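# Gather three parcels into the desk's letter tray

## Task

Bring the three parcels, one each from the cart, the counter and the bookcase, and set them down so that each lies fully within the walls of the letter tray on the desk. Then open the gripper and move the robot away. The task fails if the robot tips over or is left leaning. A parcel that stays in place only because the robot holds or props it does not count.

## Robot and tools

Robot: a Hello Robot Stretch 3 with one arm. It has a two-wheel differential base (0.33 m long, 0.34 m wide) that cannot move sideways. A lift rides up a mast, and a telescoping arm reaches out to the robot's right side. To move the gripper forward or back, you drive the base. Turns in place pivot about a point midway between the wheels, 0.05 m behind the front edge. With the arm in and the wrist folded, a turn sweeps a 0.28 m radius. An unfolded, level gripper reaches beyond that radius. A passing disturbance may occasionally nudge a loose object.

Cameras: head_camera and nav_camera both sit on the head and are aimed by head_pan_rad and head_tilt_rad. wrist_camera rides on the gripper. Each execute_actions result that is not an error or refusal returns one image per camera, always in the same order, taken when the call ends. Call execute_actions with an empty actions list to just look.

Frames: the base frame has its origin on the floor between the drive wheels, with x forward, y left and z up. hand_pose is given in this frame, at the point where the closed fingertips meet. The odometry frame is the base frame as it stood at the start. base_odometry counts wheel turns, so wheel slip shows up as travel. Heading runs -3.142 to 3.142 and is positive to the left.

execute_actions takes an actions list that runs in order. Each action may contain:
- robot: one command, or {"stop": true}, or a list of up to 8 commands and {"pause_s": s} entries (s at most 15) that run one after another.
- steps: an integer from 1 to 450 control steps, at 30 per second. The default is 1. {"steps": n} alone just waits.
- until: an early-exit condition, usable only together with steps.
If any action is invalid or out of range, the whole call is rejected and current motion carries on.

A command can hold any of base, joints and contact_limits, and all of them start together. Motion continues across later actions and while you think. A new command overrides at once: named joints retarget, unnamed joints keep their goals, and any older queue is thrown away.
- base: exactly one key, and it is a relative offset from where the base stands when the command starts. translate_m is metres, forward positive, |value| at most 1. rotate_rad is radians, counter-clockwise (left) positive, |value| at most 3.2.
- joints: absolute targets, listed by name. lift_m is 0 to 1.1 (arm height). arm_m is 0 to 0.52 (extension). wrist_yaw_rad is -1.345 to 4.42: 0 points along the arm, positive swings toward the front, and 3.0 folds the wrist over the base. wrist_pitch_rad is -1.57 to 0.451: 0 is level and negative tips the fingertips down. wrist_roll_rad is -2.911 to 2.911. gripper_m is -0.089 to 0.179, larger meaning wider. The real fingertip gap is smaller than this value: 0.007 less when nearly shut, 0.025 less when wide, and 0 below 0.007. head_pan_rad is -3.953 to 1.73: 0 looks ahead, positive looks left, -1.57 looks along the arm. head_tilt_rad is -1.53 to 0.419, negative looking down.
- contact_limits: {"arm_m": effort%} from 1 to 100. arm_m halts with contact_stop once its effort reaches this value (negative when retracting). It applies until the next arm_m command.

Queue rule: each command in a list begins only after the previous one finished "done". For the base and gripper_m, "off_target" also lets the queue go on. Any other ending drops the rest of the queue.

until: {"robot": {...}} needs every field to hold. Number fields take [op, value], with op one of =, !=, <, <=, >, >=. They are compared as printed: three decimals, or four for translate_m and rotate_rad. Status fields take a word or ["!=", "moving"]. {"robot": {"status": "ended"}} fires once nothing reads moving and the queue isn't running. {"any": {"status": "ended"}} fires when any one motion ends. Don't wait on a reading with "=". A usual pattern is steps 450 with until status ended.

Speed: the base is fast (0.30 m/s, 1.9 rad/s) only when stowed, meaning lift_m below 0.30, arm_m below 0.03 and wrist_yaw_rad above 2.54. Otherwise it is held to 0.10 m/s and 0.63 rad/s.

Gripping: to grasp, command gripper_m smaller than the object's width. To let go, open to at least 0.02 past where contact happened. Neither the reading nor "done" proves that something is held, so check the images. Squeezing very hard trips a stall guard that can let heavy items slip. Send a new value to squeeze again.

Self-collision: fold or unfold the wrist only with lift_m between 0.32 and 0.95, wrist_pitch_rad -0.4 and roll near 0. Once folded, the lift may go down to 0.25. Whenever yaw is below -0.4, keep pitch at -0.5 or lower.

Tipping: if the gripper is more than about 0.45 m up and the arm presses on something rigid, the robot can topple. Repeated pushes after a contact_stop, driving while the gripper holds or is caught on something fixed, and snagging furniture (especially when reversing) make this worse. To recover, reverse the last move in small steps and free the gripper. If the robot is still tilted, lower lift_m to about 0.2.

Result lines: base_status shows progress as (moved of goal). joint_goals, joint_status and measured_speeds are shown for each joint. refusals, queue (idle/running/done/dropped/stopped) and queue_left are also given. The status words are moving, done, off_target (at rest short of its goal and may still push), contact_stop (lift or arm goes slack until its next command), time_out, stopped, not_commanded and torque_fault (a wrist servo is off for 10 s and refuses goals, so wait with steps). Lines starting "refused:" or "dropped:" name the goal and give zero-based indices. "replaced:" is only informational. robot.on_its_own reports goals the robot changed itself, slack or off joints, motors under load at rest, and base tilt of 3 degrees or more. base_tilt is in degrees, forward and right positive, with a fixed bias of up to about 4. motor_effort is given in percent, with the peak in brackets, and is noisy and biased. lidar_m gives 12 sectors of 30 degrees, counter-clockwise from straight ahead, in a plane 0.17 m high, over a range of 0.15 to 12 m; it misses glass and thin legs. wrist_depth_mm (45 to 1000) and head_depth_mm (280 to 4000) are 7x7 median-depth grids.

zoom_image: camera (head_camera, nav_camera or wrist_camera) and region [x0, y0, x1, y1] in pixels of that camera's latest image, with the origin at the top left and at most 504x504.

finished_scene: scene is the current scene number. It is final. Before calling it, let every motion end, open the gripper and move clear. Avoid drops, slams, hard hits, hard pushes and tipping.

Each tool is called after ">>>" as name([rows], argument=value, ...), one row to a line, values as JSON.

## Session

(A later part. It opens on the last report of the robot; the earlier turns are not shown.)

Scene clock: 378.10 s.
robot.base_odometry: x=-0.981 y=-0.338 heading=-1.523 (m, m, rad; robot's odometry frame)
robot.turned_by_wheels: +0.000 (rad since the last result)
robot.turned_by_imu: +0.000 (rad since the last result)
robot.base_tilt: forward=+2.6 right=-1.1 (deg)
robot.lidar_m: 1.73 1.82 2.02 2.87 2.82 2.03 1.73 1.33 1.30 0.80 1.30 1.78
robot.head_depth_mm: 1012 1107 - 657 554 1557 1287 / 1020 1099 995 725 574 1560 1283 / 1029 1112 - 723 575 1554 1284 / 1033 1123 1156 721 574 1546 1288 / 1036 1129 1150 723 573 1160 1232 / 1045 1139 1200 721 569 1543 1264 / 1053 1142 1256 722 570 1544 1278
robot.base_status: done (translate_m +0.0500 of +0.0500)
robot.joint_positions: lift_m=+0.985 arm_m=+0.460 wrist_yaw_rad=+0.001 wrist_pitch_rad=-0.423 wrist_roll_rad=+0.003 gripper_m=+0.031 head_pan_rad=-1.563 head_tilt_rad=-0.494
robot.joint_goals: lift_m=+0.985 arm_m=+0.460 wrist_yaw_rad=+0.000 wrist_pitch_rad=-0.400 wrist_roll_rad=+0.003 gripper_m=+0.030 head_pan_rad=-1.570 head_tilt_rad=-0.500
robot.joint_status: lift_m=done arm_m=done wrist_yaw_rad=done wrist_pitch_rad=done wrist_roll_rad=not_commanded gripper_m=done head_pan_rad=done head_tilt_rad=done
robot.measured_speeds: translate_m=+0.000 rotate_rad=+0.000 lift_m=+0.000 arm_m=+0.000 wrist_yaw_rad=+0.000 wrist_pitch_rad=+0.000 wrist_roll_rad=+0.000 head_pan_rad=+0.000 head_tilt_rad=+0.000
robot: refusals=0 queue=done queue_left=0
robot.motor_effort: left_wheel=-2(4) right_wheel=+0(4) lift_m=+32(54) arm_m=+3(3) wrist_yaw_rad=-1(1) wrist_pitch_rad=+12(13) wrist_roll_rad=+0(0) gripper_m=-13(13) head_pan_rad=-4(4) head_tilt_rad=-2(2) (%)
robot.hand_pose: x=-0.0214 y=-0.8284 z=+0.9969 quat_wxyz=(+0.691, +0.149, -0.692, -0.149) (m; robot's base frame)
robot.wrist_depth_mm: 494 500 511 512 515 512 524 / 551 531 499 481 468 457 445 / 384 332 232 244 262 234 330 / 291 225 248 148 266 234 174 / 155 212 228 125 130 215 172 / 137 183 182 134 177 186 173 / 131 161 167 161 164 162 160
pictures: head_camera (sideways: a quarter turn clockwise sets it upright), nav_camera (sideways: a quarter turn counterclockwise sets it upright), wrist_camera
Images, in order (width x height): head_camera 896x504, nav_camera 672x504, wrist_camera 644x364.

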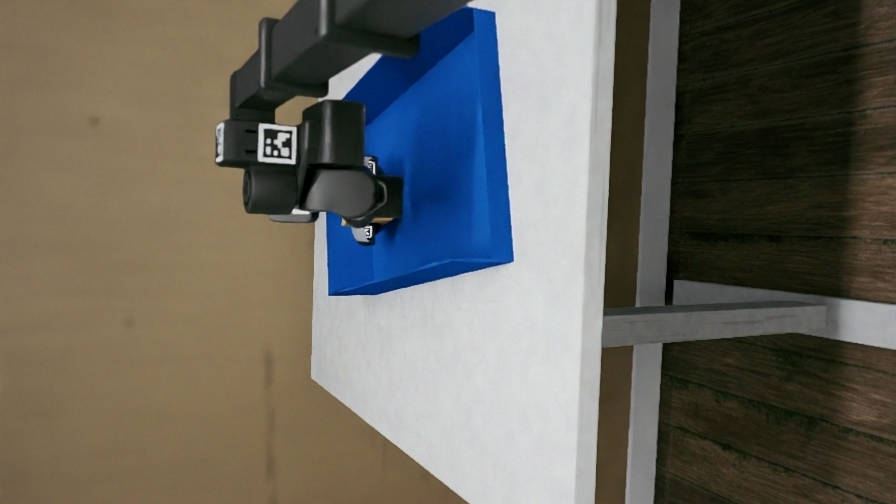

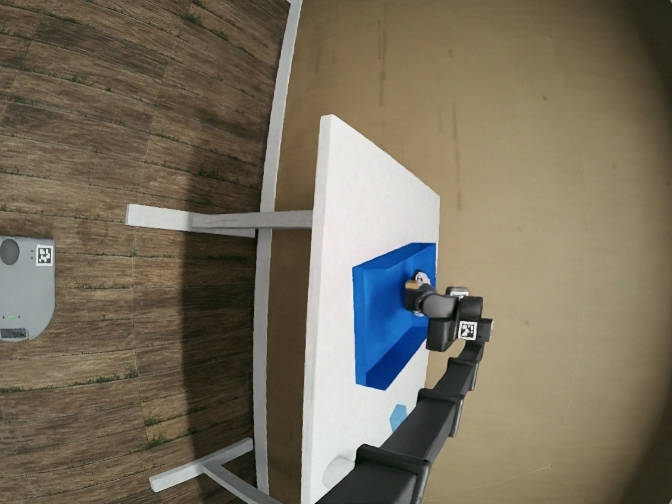

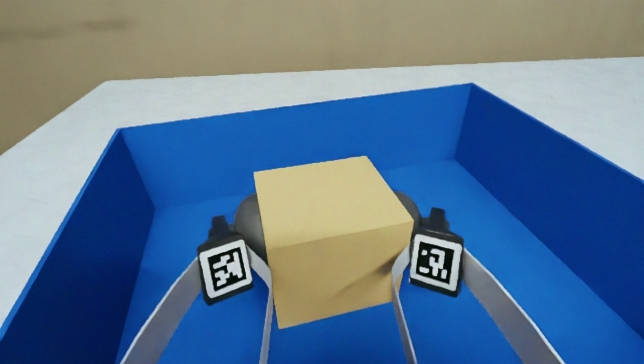

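>>> execute_actions([
  {"robot": {"joints": {"lift_m": 0.968}}, "steps": 450, "until": {"robot": {"status": "ended"}}},
])

Scene clock: 382.83 s.
robot.base_odometry: x=-0.981 y=-0.338 heading=-1.523 (m, m, rad; robot's odometry frame)
robot.turned_by_wheels: +0.000 (rad since the last result)
robot.turned_by_imu: +0.000 (rad since the last result)
robot.base_tilt: forward=+2.6 right=-1.1 (deg)
robot.lidar_m: 1.73 1.82 2.02 2.87 2.83 2.03 1.73 1.33 1.30 0.81 1.30 1.79
robot.head_depth_mm: 1014 1103 1173 659 552 1571 1289 / 1018 1113 - 724 576 1545 1285 / 1028 1119 - 688 572 1547 1272 / 1036 1124 1158 720 573 1553 1277 / 1038 1129 1148 725 572 1160 1229 / 1045 1137 1206 722 571 1552 1286 / 1050 1146 1265 723 569 1551 1269
robot.base_status: done (translate_m +0.0500 of +0.0500)
robot.joint_positions: lift_m=+0.968 arm_m=+0.460 wrist_yaw_rad=+0.001 wrist_pitch_rad=-0.423 wrist_roll_rad=+0.003 gripper_m=+0.031 head_pan_rad=-1.563 head_tilt_rad=-0.494
robot.joint_goals: lift_m=+0.968 arm_m=+0.460 wrist_yaw_rad=+0.000 wrist_pitch_rad=-0.400 wrist_roll_rad=+0.003 gripper_m=+0.030 head_pan_rad=-1.570 head_tilt_rad=-0.500
robot.joint_status: lift_m=done arm_m=done wrist_yaw_rad=done wrist_pitch_rad=done wrist_roll_rad=not_commanded gripper_m=done head_pan_rad=done head_tilt_rad=done
robot.measured_speeds: translate_m=+0.000 rotate_rad=+0.000 lift_m=+0.000 arm_m=+0.000 wrist_yaw_rad=+0.000 wrist_pitch_rad=+0.000 wrist_roll_rad=+0.000 head_pan_rad=+0.000 head_tilt_rad=+0.000
robot: refusals=0 queue=done queue_left=0
robot.motor_effort: left_wheel=-2(2) right_wheel=+1(0) lift_m=+32(33) arm_m=+3(3) wrist_yaw_rad=-1(0) wrist_pitch_rad=+12(13) wrist_roll_rad=+0(0) gripper_m=-13(13) head_pan_rad=-4(4) head_tilt_rad=-2(2) (%)
robot.hand_pose: x=-0.0214 y=-0.8284 z=+0.9799 quat_wxyz=(+0.691, +0.149, -0.692, -0.149) (m; robot's base frame)
robot.wrist_depth_mm: 498 506 513 514 514 523 520 / 536 462 452 236 245 248 397 / 336 212 228 245 265 226 176 / 159 225 237 147 237 221 167 / 142 195 203 125 130 195 172 / 136 170 163 134 158 166 162 / 131 150 149 144 146 145 143
pictures: head_camera (sideways: a quarter turn clockwise sets it upright), nav_camera (sideways: a quarter turn counterclockwise sets it upright), wrist_camera
Images, in order (width x height): head_camera 896x504, nav_camera 672x504, wrist_camera 644x364.

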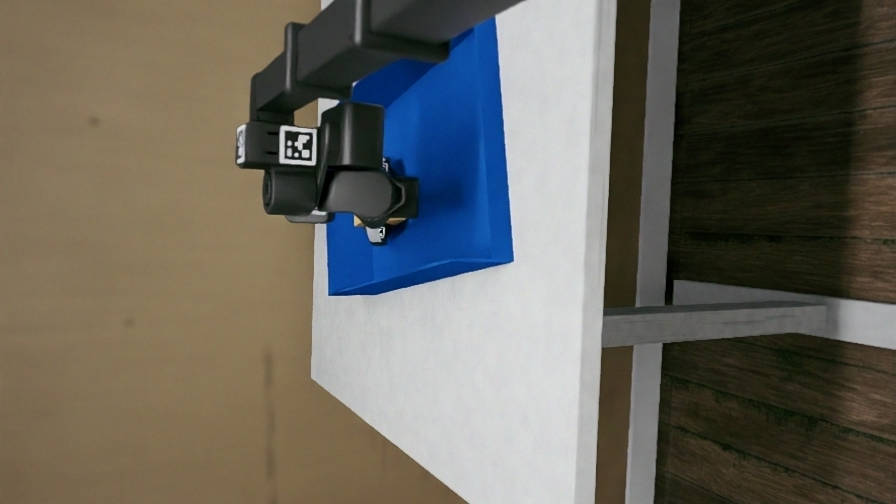

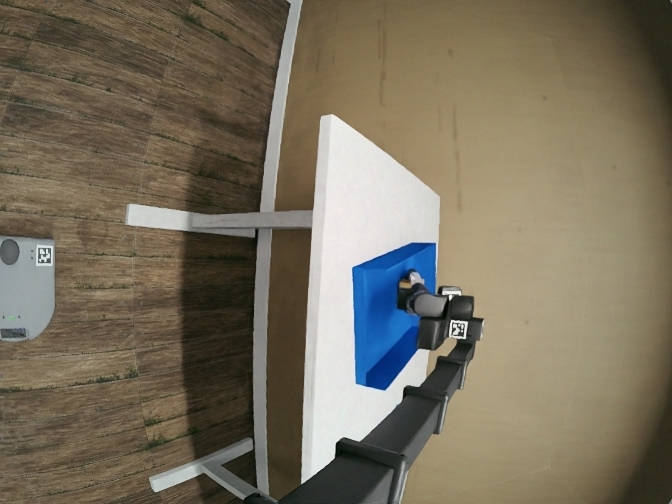

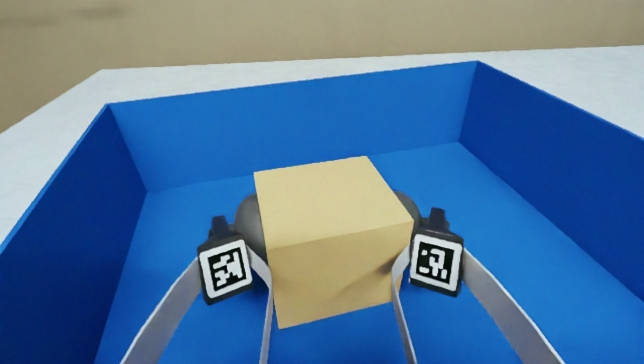

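>>> execute_actions([
  {"robot": [{"joints": {"lift_m": 0.962}}, {"joints": {"gripper_m": 0.12}}], "steps": 450, "until": {"robot": {"status": "ended"}}},
])

Scene clock: 389.40 s.
robot.base_odometry: x=-0.981 y=-0.338 heading=-1.523 (m, m, rad; robot's odometry frame)
robot.turned_by_wheels: +0.000 (rad since the last result)
robot.turned_by_imu: +0.000 (rad since the last result)
robot.base_tilt: forward=+2.6 right=-1.2 (deg)
robot.lidar_m: 1.73 1.83 2.02 2.87 2.82 2.02 1.73 1.32 1.30 0.81 1.30 1.78
robot.head_depth_mm: 1013 1106 1182 629 553 1555 1283 / 1024 1103 - 724 576 1556 1286 / 1025 1110 - 685 575 1558 1273 / 1028 1119 1153 707 574 1556 1289 / 1037 1130 1142 724 575 1159 1237 / 1046 1138 1203 722 571 1547 1277 / 1049 1141 1253 719 570 1549 1282
robot.base_status: done (translate_m +0.0500 of +0.0500)
robot.joint_positions: lift_m=+0.962 arm_m=+0.460 wrist_yaw_rad=+0.001 wrist_pitch_rad=-0.421 wrist_roll_rad=+0.003 gripper_m=+0.120 head_pan_rad=-1.563 head_tilt_rad=-0.494
robot.joint_goals: lift_m=+0.962 arm_m=+0.460 wrist_yaw_rad=+0.000 wrist_pitch_rad=-0.400 wrist_roll_rad=+0.003 gripper_m=+0.120 head_pan_rad=-1.570 head_tilt_rad=-0.500
robot.joint_status: lift_m=done arm_m=done wrist_yaw_rad=done wrist_pitch_rad=done wrist_roll_rad=not_commanded gripper_m=done head_pan_rad=done head_tilt_rad=done
robot.measured_speeds: translate_m=+0.000 rotate_rad=+0.000 lift_m=+0.000 arm_m=+0.000 wrist_yaw_rad=+0.000 wrist_pitch_rad=+0.000 wrist_roll_rad=+0.000 head_pan_rad=+0.000 head_tilt_rad=+0.000
robot: refusals=0 queue=done queue_left=0
robot.motor_effort: left_wheel=-2(2) right_wheel=+1(1) lift_m=+31(33) arm_m=+3(3) wrist_yaw_rad=-2(1) wrist_pitch_rad=+11(12) wrist_roll_rad=+0(0) gripper_m=+0(85) head_pan_rad=-4(5) head_tilt_rad=-3(2) (%)
robot.hand_pose: x=-0.0214 y=-0.8287 z=+0.9744 quat_wxyz=(+0.691, +0.148, -0.692, -0.148) (m; robot's base frame)
robot.wrist_depth_mm: 494 499 499 513 517 517 512 / 530 439 432 231 241 239 386 / 323 212 226 247 261 224 169 / 151 221 235 149 229 218 168 / 143 191 188 126 158 192 172 / 136 159 162 137 155 154 158 / 129 144 143 142 140 139 137
pictures: head_camera (sideways: a quarter turn clockwise sets it upright), nav_camera (sideways: a quarter turn counterclockwise sets it upright), wrist_camera
Images, in order (width x height): head_camera 896x504, nav_camera 672x504, wrist_camera 644x364.

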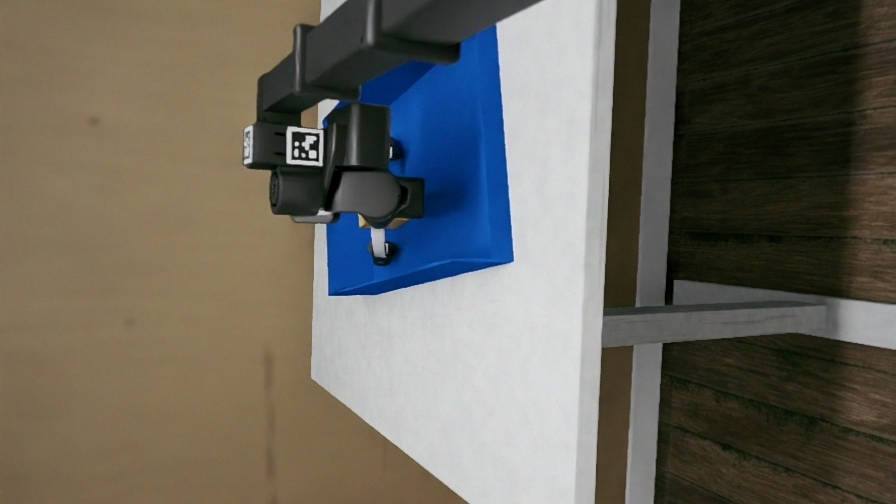

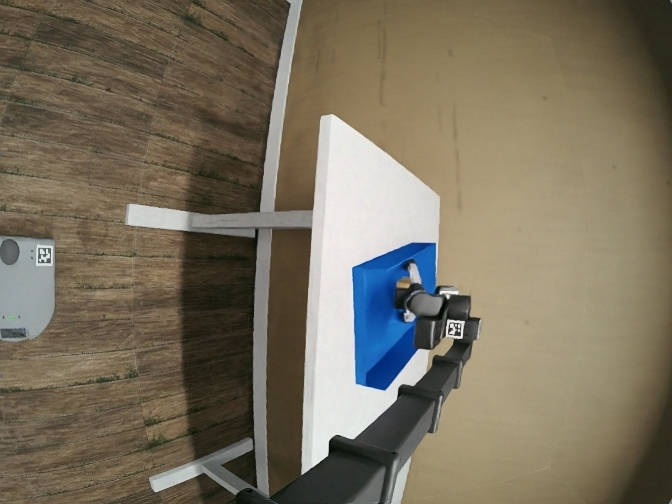

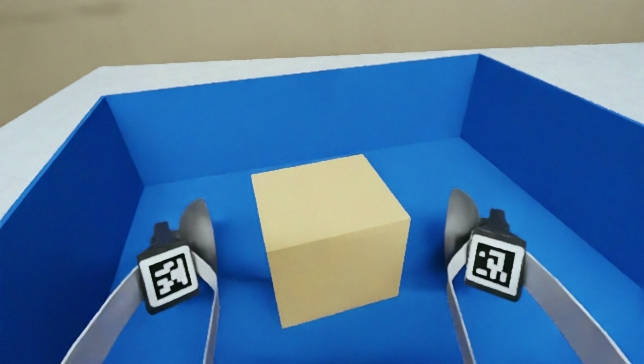

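>>> execute_actions([
  {"robot": [{"joints": {"lift_m": 1.07}}, {"joints": {"arm_m": 0.0}}, {"joints": {"wrist_yaw_rad": 1.57, "head_tilt_rad": -0.3}, "base": {"rotate_rad": -0.69}}, {"base": {"translate_m": -1.0}}], "steps": 450, "until": {"robot": {"status": "ended"}}},
  {"steps": 450, "until": {"robot": {"status": "ended"}}},
])

Scene clock: 461.27 s.
robot.base_odometry: x=-0.382 y=+0.463 heading=-2.213 (m, m, rad; robot's odometry frame)
robot.turned_by_wheels: -0.690 (rad since the last result)
robot.turned_by_imu: -0.685 (rad since the last result)
robot.base_tilt: forward=+2.5 right=-1.1 (deg)
robot.lidar_m: 2.32 2.53 2.22 2.42 2.24 2.15 1.05 1.07 0.95 1.51 1.47 1.70
robot.head_depth_mm: 1260 1312 1367 - - - - / 1393 1465 1511 - - - - / 1567 1626 1721 1815 - - - / 1757 1877 1964 2091 2184 1899 - / 1866 1971 2072 2209 2326 1889 1599 / 1771 1859 1948 2045 2201 1876 - / 1656 1721 1815 1902 2025 - -
robot.base_status: done (translate_m -1.0000 of -1.0000)
robot.joint_positions: lift_m=+1.070 arm_m=+0.001 wrist_yaw_rad=+1.568 wrist_pitch_rad=-0.420 wrist_roll_rad=+0.003 gripper_m=+0.120 head_pan_rad=-1.563 head_tilt_rad=-0.310
robot.joint_goals: lift_m=+1.070 arm_m=+0.000 wrist_yaw_rad=+1.570 wrist_pitch_rad=-0.400 wrist_roll_rad=+0.003 gripper_m=+0.120 head_pan_rad=-1.570 head_tilt_rad=-0.300
robot.joint_status: lift_m=done arm_m=done wrist_yaw_rad=done wrist_pitch_rad=done wrist_roll_rad=not_commanded gripper_m=done head_pan_rad=done head_tilt_rad=done
robot.measured_speeds: translate_m=+0.000 rotate_rad=+0.000 lift_m=+0.000 arm_m=+0.000 wrist_yaw_rad=+0.000 wrist_pitch_rad=+0.000 wrist_roll_rad=+0.000 head_pan_rad=+0.000 head_tilt_rad=+0.000
robot: refusals=0 queue=done queue_left=0
robot.motor_effort: left_wheel=+2(8) right_wheel=-1(4) lift_m=+54(56) arm_m=-3(3) wrist_yaw_rad=+1(3) wrist_pitch_rad=+10(11) wrist_roll_rad=+0(0) gripper_m=+0(0) head_pan_rad=-4(4) head_tilt_rad=+4(12) (%)
robot.hand_pose: x=+0.2028 y=-0.1467 z=+1.0820 quat_wxyz=(+0.593, +0.593, -0.386, +0.383) (m; robot's base frame)
robot.wrist_depth_mm: - - - - - - - / - - - - - - 807 / - - - - - - - / - - - - - - - / - - - - - - - / - - - - - - - / - - - - - - -
pictures: head_camera (sideways: a quarter turn clockwise sets it upright), nav_camera (sideways: a quarter turn counterclockwise sets it upright), wrist_camera
Images, in order (width x height): head_camera 896x504, nav_camera 672x504, wrist_camera 644x364.

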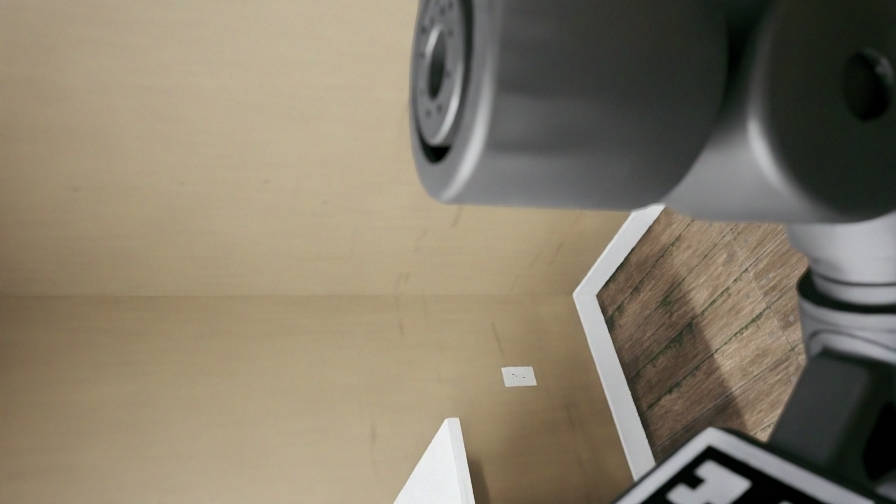

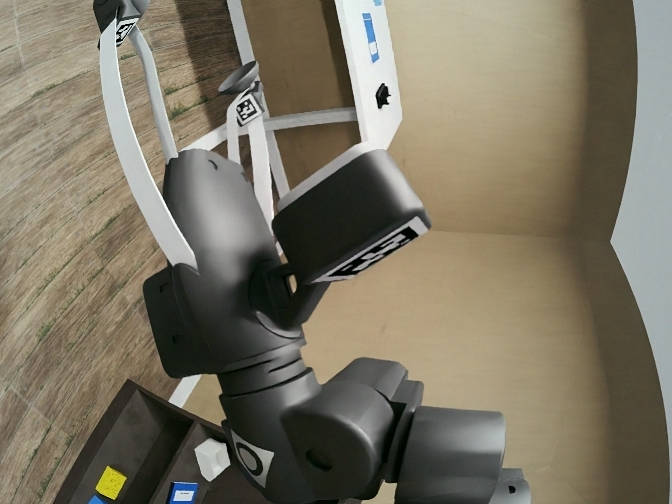

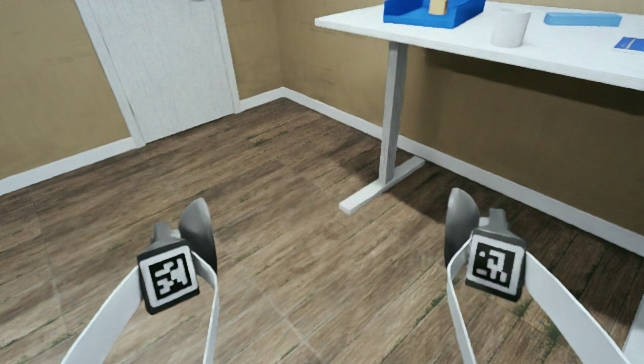

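>>> execute_actions([
  {"robot": [{"base": {"translate_m": -0.73}}, {"base": {"rotate_rad": -0.89}}], "steps": 450, "until": {"robot": {"status": "ended"}}},
])

Scene clock: 474.00 s.
robot.base_odometry: x=+0.056 y=+1.047 heading=-3.103 (m, m, rad; robot's odometry frame)
robot.turned_by_wheels: -0.890 (rad since the last result)
robot.turned_by_imu: -0.883 (rad since the last result)
robot.base_tilt: forward=+2.6 right=-1.1 (deg)
robot.lidar_m: 1.92 2.40 3.20 2.59 2.55 1.86 1.79 0.97 0.70 0.36 0.47 0.79
robot.head_depth_mm: 543 573 609 - - - - / 544 575 610 - - - - / 547 578 613 638 - - - / 549 579 616 648 491 402 - / 551 583 616 652 490 401 725 / 551 583 620 653 488 400 - / 556 585 622 655 473 - -
robot.base_status: done (rotate_rad -0.8899 of -0.8900)
robot.joint_positions: lift_m=+1.070 arm_m=+0.001 wrist_yaw_rad=+1.568 wrist_pitch_rad=-0.420 wrist_roll_rad=+0.003 gripper_m=+0.120 head_pan_rad=-1.563 head_tilt_rad=-0.310
robot.joint_goals: lift_m=+1.070 arm_m=+0.000 wrist_yaw_rad=+1.570 wrist_pitch_rad=-0.400 wrist_roll_rad=+0.003 gripper_m=+0.120 head_pan_rad=-1.570 head_tilt_rad=-0.300
robot.joint_status: lift_m=done arm_m=done wrist_yaw_rad=done wrist_pitch_rad=done wrist_roll_rad=not_commanded gripper_m=done head_pan_rad=done head_tilt_rad=done
robot.measured_speeds: translate_m=+0.000 rotate_rad=+0.000 lift_m=+0.000 arm_m=+0.000 wrist_yaw_rad=+0.000 wrist_pitch_rad=+0.000 wrist_roll_rad=+0.000 head_pan_rad=+0.000 head_tilt_rad=+0.000
robot: refusals=0 queue=done queue_left=0
robot.motor_effort: left_wheel=+2(7) right_wheel=-1(4) lift_m=+54(54) arm_m=-3(3) wrist_yaw_rad=+2(1) wrist_pitch_rad=+10(10) wrist_roll_rad=+0(0) gripper_m=+0(0) head_pan_rad=-4(4) head_tilt_rad=+3(3) (%)
robot.hand_pose: x=+0.2028 y=-0.1466 z=+1.0820 quat_wxyz=(+0.593, +0.593, -0.386, +0.383) (m; robot's base frame)
robot.wrist_depth_mm: - - - - - 730 552 / - - - - - 421 384 / - - - - 749 721 284 / - - - - 827 780 247 / - - - - 932 753 565 / - - - - 928 787 555 / - - - - - 720 537
pictures: head_camera (sideways: a quarter turn clockwise sets it upright), nav_camera (sideways: a quarter turn counterclockwise sets it upright), wrist_camera
Images, in order (width x height): head_camera 896x504, nav_camera 672x504, wrist_camera 644x364.

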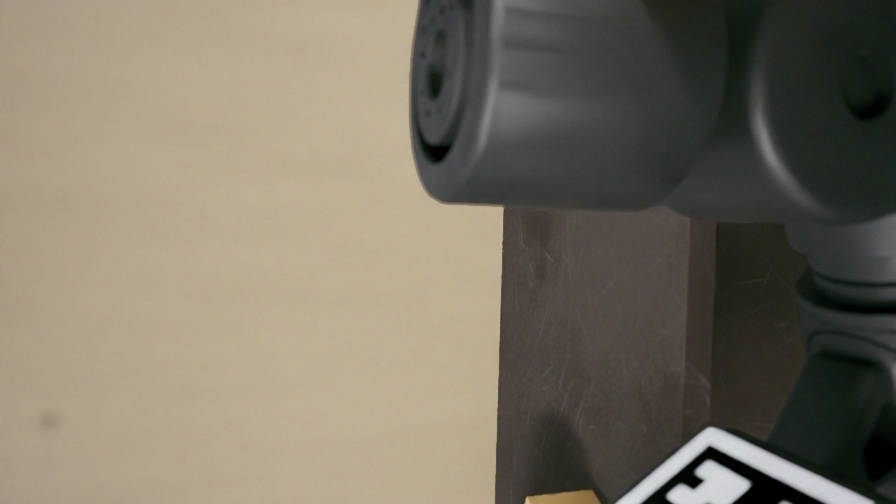

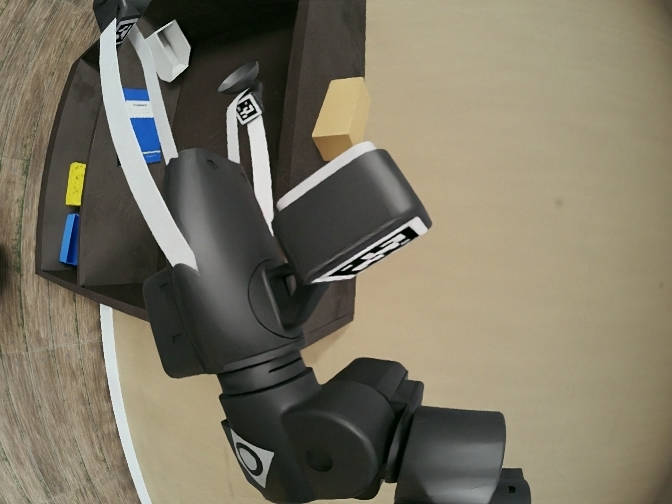

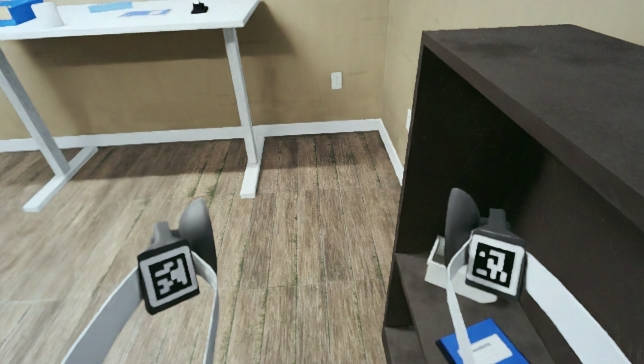

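>>> execute_actions([
  {"robot": {"base": {"translate_m": -0.08}, "joints": {"head_pan_rad": -1.05, "head_tilt_rad": -0.45}}, "steps": 450, "until": {"robot": {"status": "ended"}}},
])

Scene clock: 492.03 s.
robot.base_odometry: x=+0.136 y=+1.050 heading=-3.103 (m, m, rad; robot's odometry frame)
robot.turned_by_wheels: +0.000 (rad since the last result)
robot.turned_by_imu: +0.000 (rad since the last result)
robot.base_tilt: forward=+2.5 right=-1.1 (deg)
robot.lidar_m: 2.00 2.47 3.22 2.58 2.43 1.77 1.71 0.97 0.70 0.36 0.46 0.86
robot.head_depth_mm: 537 573 615 557 400 687 - / 566 605 651 591 - - - / 598 640 691 591 - - - / 633 681 740 518 - - - / 672 729 783 507 882 981 832 / 717 781 835 548 982 989 839 / 766 838 874 619 1043 960 897
robot.base_status: done (translate_m -0.0800 of -0.0800)
robot.joint_positions: lift_m=+1.070 arm_m=+0.001 wrist_yaw_rad=+1.568 wrist_pitch_rad=-0.420 wrist_roll_rad=+0.003 gripper_m=+0.120 head_pan_rad=-1.057 head_tilt_rad=-0.444
robot.joint_goals: lift_m=+1.070 arm_m=+0.000 wrist_yaw_rad=+1.570 wrist_pitch_rad=-0.400 wrist_roll_rad=+0.003 gripper_m=+0.120 head_pan_rad=-1.050 head_tilt_rad=-0.450
robot.joint_status: lift_m=done arm_m=done wrist_yaw_rad=done wrist_pitch_rad=done wrist_roll_rad=not_commanded gripper_m=done head_pan_rad=done head_tilt_rad=done
robot.measured_speeds: translate_m=+0.000 rotate_rad=+0.000 lift_m=+0.000 arm_m=+0.000 wrist_yaw_rad=+0.000 wrist_pitch_rad=+0.000 wrist_roll_rad=+0.000 head_pan_rad=+0.000 head_tilt_rad=+0.000
robot: refusals=0 queue=done queue_left=0
robot.motor_effort: left_wheel=+2(5) right_wheel=-2(4) lift_m=+54(54) arm_m=-3(3) wrist_yaw_rad=+1(1) wrist_pitch_rad=+11(11) wrist_roll_rad=+0(0) gripper_m=+0(1) head_pan_rad=+5(46) head_tilt_rad=-2(9) (%)
robot.hand_pose: x=+0.2028 y=-0.1466 z=+1.0820 quat_wxyz=(+0.593, +0.593, -0.386, +0.383) (m; robot's base frame)
robot.wrist_depth_mm: - - - - - 622 545 / - - - - 755 419 357 / - - - - 827 802 282 / - - - - 944 839 247 / - - - - 988 743 557 / - - - - 906 807 554 / - - - - - 719 544
pictures: head_camera (sideways: a quarter turn clockwise sets it upright), nav_camera (sideways: a quarter turn counterclockwise sets it upright), wrist_camera
Images, in order (width x height): head_camera 896x504, nav_camera 672x504, wrist_camera 644x364.

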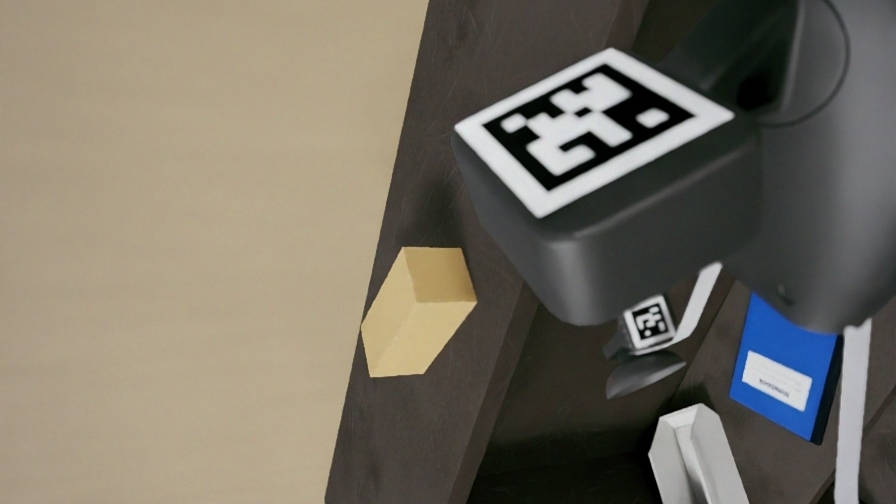

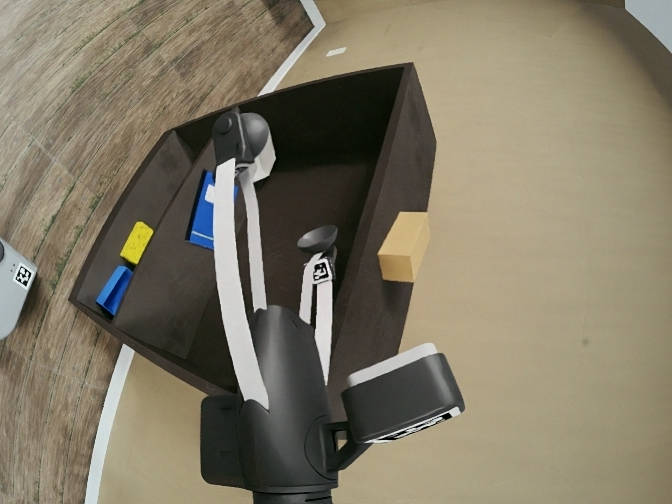

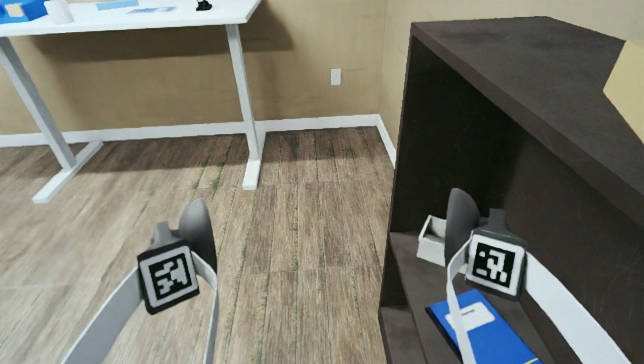

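>>> zoom_image(camera="head_camera", region=[300, 200, 560, 420])

Region (300, 200, 560, 420) of head_camera's 896x504 image, scaled by 1.938, with more detail than that image has; it fills the top 426 rows of this view, and the rest is white.

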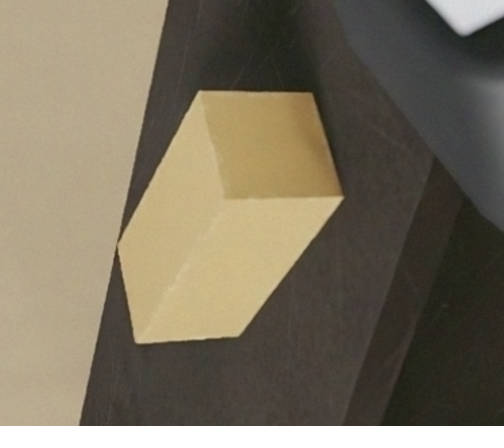

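>>> execute_actions([
  {"robot": [{"joints": {"wrist_yaw_rad": 1.06, "gripper_m": 0.17}}, {"joints": {"arm_m": 0.13}}], "steps": 450, "until": {"robot": {"status": "ended"}}},
])

Scene clock: 544.33 s.
robot.base_odometry: x=+0.136 y=+1.050 heading=-3.103 (m, m, rad; robot's odometry frame)
robot.turned_by_wheels: +0.000 (rad since the last result)
robot.turned_by_imu: +0.000 (rad since the last result)
robot.base_tilt: forward=+2.6 right=-1.2 (deg)
robot.lidar_m: 2.00 2.46 3.23 2.58 2.43 1.77 1.71 0.97 0.70 0.36 0.46 0.86
robot.head_depth_mm: 538 574 609 591 375 717 773 / 565 605 650 556 422 770 811 / 597 641 694 554 767 838 831 / 631 683 737 512 832 913 829 / 671 727 783 506 904 969 820 / 714 779 832 549 980 1007 828 / 766 838 876 619 1045 961 900
robot.base_status: done (translate_m -0.0800 of -0.0800)
robot.joint_positions: lift_m=+1.070 arm_m=+0.130 wrist_yaw_rad=+1.061 wrist_pitch_rad=-0.420 wrist_roll_rad=+0.003 gripper_m=+0.170 head_pan_rad=-1.057 head_tilt_rad=-0.444
robot.joint_goals: lift_m=+1.070 arm_m=+0.130 wrist_yaw_rad=+1.060 wrist_pitch_rad=-0.400 wrist_roll_rad=+0.003 gripper_m=+0.170 head_pan_rad=-1.050 head_tilt_rad=-0.450
robot.joint_status: lift_m=done arm_m=done wrist_yaw_rad=done wrist_pitch_rad=done wrist_roll_rad=not_commanded gripper_m=done head_pan_rad=done head_tilt_rad=done
robot.measured_speeds: translate_m=+0.000 rotate_rad=+0.000 lift_m=+0.000 arm_m=+0.000 wrist_yaw_rad=+0.000 wrist_pitch_rad=+0.000 wrist_roll_rad=+0.000 head_pan_rad=+0.000 head_tilt_rad=+0.000
robot: refusals=0 queue=done queue_left=0
robot.motor_effort: left_wheel=+2(2) right_wheel=-2(2) lift_m=+54(54) arm_m=+3(0) wrist_yaw_rad=-1(2) wrist_pitch_rad=+11(10) wrist_roll_rad=+0(0) gripper_m=+0(89) head_pan_rad=+5(5) head_tilt_rad=-2(3) (%)
robot.hand_pose: x=+0.1742 y=-0.3842 z=+1.0820 quat_wxyz=(+0.671, +0.477, -0.523, +0.222) (m; robot's base frame)
robot.wrist_depth_mm: - - 768 587 429 334 273 / - - 425 310 412 349 284 / - - 309 272 295 288 284 / - - 251 237 233 229 225 / - - 878 195 192 190 186 / - - 898 165 163 159 - / - - - 148 142 140 138
pictures: head_camera (sideways: a quarter turn clockwise sets it upright), nav_camera (sideways: a quarter turn counterclockwise sets it upright), wrist_camera
Images, in order (width x height): head_camera 896x504, nav_camera 672x504, wrist_camera 644x364.

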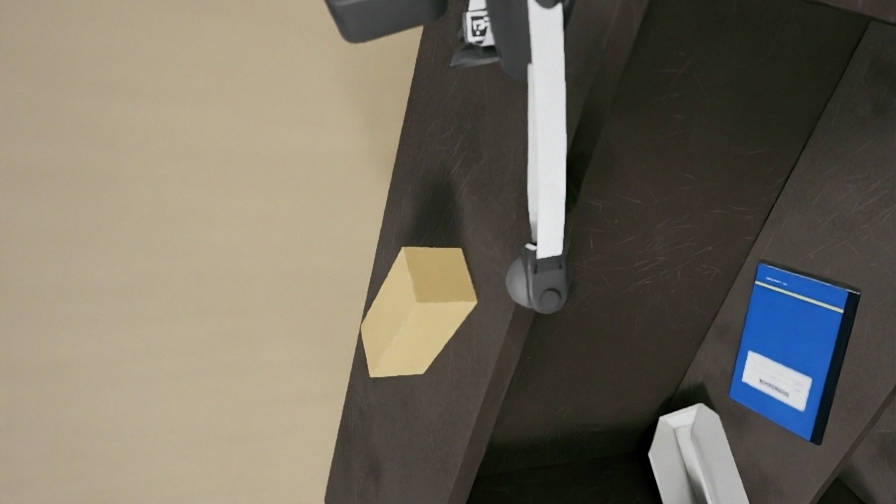

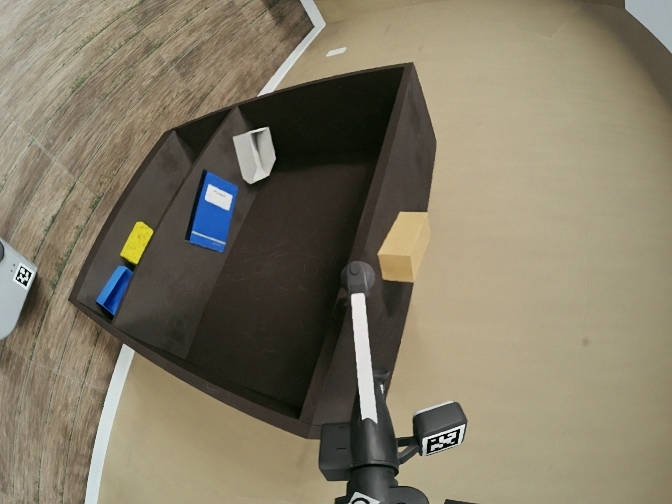

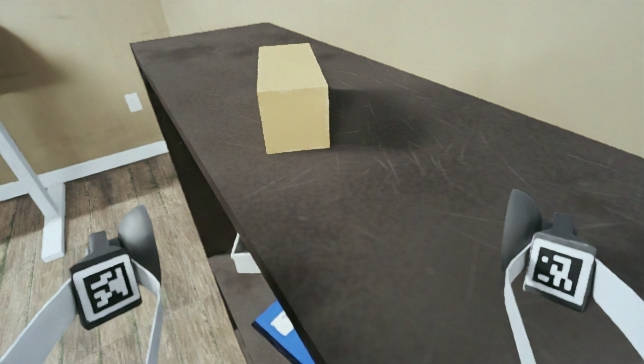

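>>> execute_actions([
  {"robot": {"base": {"translate_m": 0.199}, "joints": {"arm_m": 0.216}}, "steps": 450, "until": {"robot": {"status": "ended"}}},
])

Scene clock: 556.37 s.
robot.base_odometry: x=-0.063 y=+1.043 heading=-3.103 (m, m, rad; robot's odometry frame)
robot.turned_by_wheels: +0.000 (rad since the last result)
robot.turned_by_imu: +0.001 (rad since the last result)
robot.base_tilt: forward=+2.6 right=-1.1 (deg)
robot.lidar_m: 1.80 2.31 3.11 2.64 2.63 1.98 1.91 0.96 0.40 0.45 0.64 0.68
robot.head_depth_mm: 535 570 612 594 391 712 770 / 562 601 646 462 408 768 811 / 592 637 687 554 444 833 824 / 627 678 735 552 815 909 824 / 666 723 783 549 888 958 829 / 709 772 828 550 914 932 830 / 762 838 910 618 783 841 872
robot.base_status: done (translate_m +0.1990 of +0.1990)
robot.joint_positions: lift_m=+1.070 arm_m=+0.216 wrist_yaw_rad=+1.061 wrist_pitch_rad=-0.420 wrist_roll_rad=+0.003 gripper_m=+0.170 head_pan_rad=-1.057 head_tilt_rad=-0.444
robot.joint_goals: lift_m=+1.070 arm_m=+0.216 wrist_yaw_rad=+1.060 wrist_pitch_rad=-0.400 wrist_roll_rad=+0.003 gripper_m=+0.170 head_pan_rad=-1.050 head_tilt_rad=-0.450
robot.joint_status: lift_m=done arm_m=done wrist_yaw_rad=done wrist_pitch_rad=done wrist_roll_rad=not_commanded gripper_m=done head_pan_rad=done head_tilt_rad=done
robot.measured_speeds: translate_m=+0.000 rotate_rad=+0.000 lift_m=+0.000 arm_m=+0.000 wrist_yaw_rad=+0.000 wrist_pitch_rad=+0.000 wrist_roll_rad=+0.000 head_pan_rad=+0.000 head_tilt_rad=+0.000
robot: refusals=0 queue=done queue_left=0
robot.motor_effort: left_wheel=+2(8) right_wheel=-2(1) lift_m=+54(54) arm_m=+3(1) wrist_yaw_rad=-1(1) wrist_pitch_rad=+10(10) wrist_roll_rad=+0(0) gripper_m=+0(0) head_pan_rad=+5(5) head_tilt_rad=-2(3) (%)
robot.hand_pose: x=+0.1742 y=-0.4702 z=+1.0820 quat_wxyz=(+0.671, +0.477, -0.523, +0.222) (m; robot's base frame)
robot.wrist_depth_mm: - - 770 458 324 247 201 / - 447 433 418 348 262 210 / - 315 306 303 296 274 221 / - 244 231 147 231 229 227 / - 206 190 121 185 190 185 / - 164 157 103 154 158 - / - 146 138 89 91 140 138
pictures: head_camera (sideways: a quarter turn clockwise sets it upright), nav_camera (sideways: a quarter turn counterclockwise sets it upright), wrist_camera
Images, in order (width x height): head_camera 896x504, nav_camera 672x504, wrist_camera 644x364.

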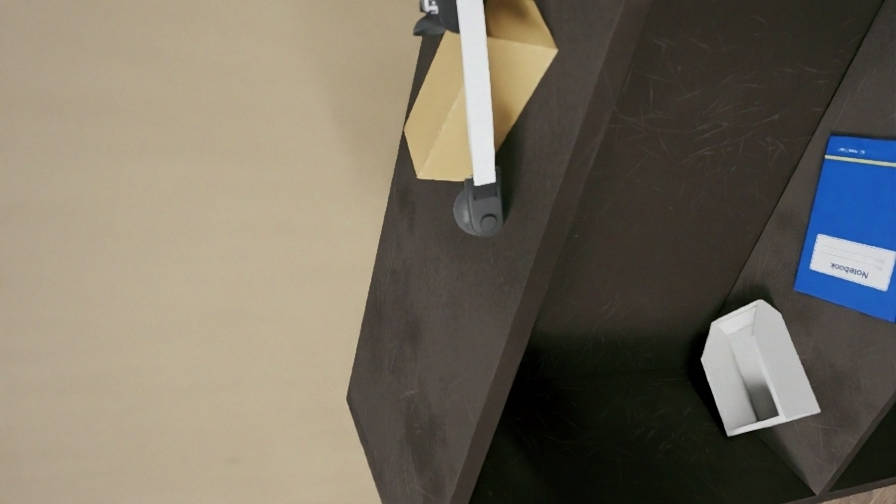

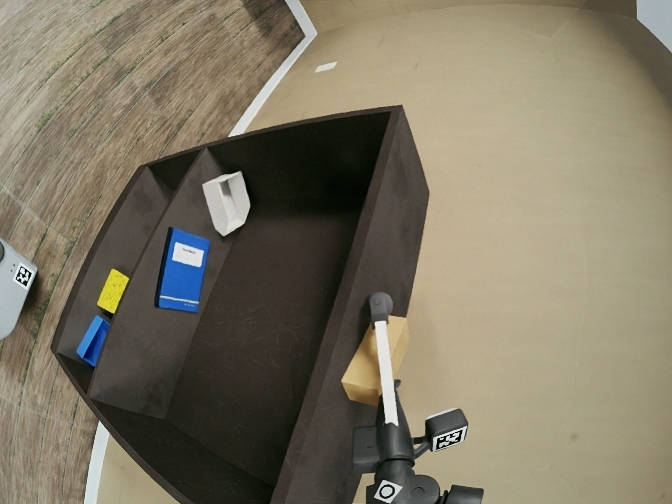

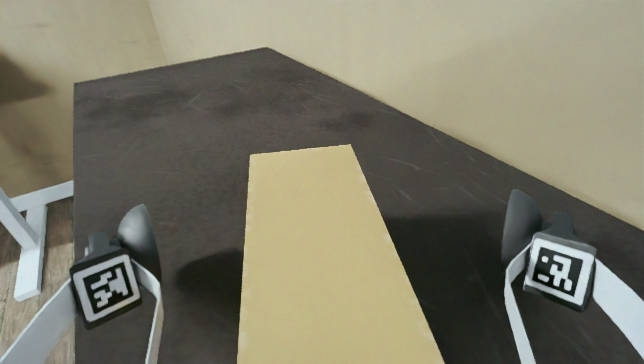

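>>> execute_actions([
  {"robot": [{"base": {"translate_m": -0.022}, "joints": {"arm_m": 0.204}}, {"joints": {"gripper_m": 0.035}}], "steps": 450, "until": {"robot": {"status": "ended"}}},
])

Scene clock: 568.00 s.
robot.base_odometry: x=-0.041 y=+1.044 heading=-3.103 (m, m, rad; robot's odometry frame)
robot.turned_by_wheels: +0.000 (rad since the last result)
robot.turned_by_imu: +0.000 (rad since the last result)
robot.base_tilt: forward=+2.6 right=-1.1 (deg)
robot.lidar_m: 1.82 2.33 3.15 2.62 2.63 1.95 1.89 0.97 0.39 0.44 0.64 0.70
robot.head_depth_mm: 534 570 612 594 391 711 772 / 563 599 648 462 408 768 813 / 593 638 689 491 445 833 826 / 627 679 733 553 813 906 819 / 667 724 776 549 890 961 830 / 712 780 825 550 926 942 825 / 757 837 906 618 819 870 884
robot.base_status: done (translate_m -0.0220 of -0.0220)
robot.joint_positions: lift_m=+1.070 arm_m=+0.204 wrist_yaw_rad=+1.061 wrist_pitch_rad=-0.420 wrist_roll_rad=+0.003 gripper_m=+0.037 head_pan_rad=-1.057 head_tilt_rad=-0.444
robot.joint_goals: lift_m=+1.070 arm_m=+0.204 wrist_yaw_rad=+1.060 wrist_pitch_rad=-0.400 wrist_roll_rad=+0.003 gripper_m=+0.035 head_pan_rad=-1.050 head_tilt_rad=-0.450
robot.joint_status: lift_m=done arm_m=done wrist_yaw_rad=done wrist_pitch_rad=done wrist_roll_rad=not_commanded gripper_m=done head_pan_rad=done head_tilt_rad=done
robot.measured_speeds: translate_m=+0.000 rotate_rad=+0.000 lift_m=+0.000 arm_m=+0.000 wrist_yaw_rad=+0.000 wrist_pitch_rad=+0.000 wrist_roll_rad=+0.000 head_pan_rad=+0.000 head_tilt_rad=+0.000
robot: refusals=0 queue=done queue_left=0
robot.motor_effort: left_wheel=+2(5) right_wheel=-1(4) lift_m=+54(54) arm_m=-3(4) wrist_yaw_rad=-1(1) wrist_pitch_rad=+11(11) wrist_roll_rad=+0(0) gripper_m=-34(98) head_pan_rad=+4(4) head_tilt_rad=-2(2) (%)
robot.hand_pose: x=+0.1742 y=-0.4589 z=+1.0820 quat_wxyz=(+0.671, +0.477, -0.523, +0.222) (m; robot's base frame)
robot.wrist_depth_mm: - - 829 483 336 260 211 / - 441 431 423 355 275 219 / - 315 309 268 294 282 231 / - 244 231 147 231 228 229 / - 200 129 121 185 189 185 / - 175 110 103 107 158 158 / - 148 138 90 93 139 138
pictures: head_camera (sideways: a quarter turn clockwise sets it upright), nav_camera (sideways: a quarter turn counterclockwise sets it upright), wrist_camera
Images, in order (width x height): head_camera 896x504, nav_camera 672x504, wrist_camera 644x364.

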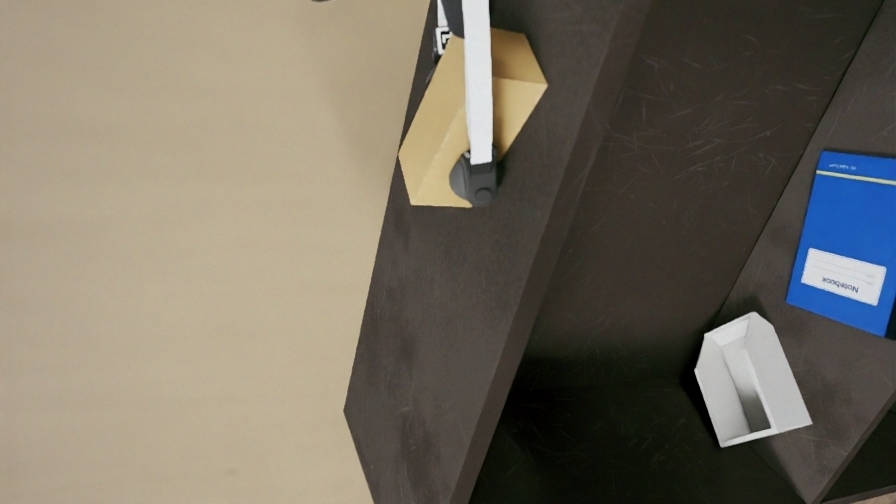

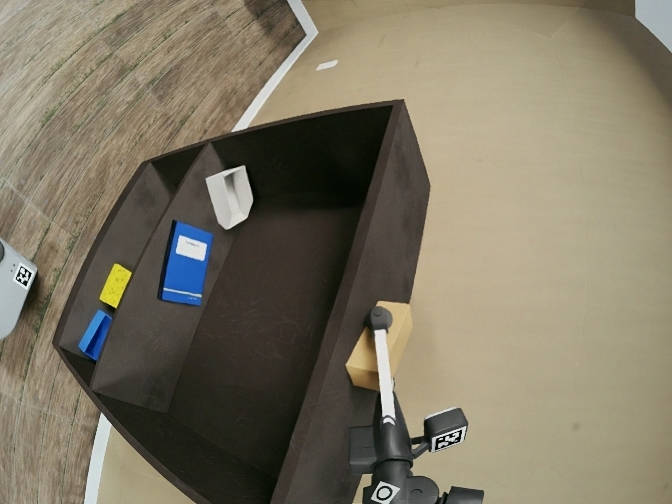

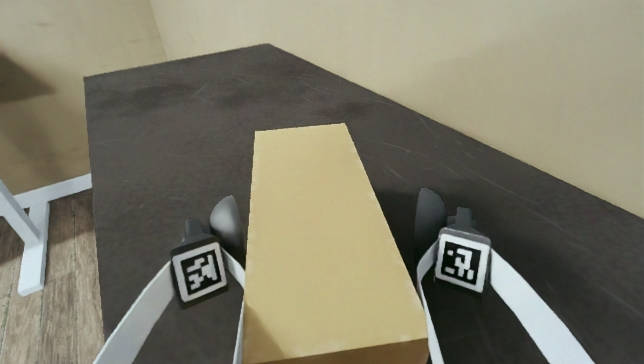

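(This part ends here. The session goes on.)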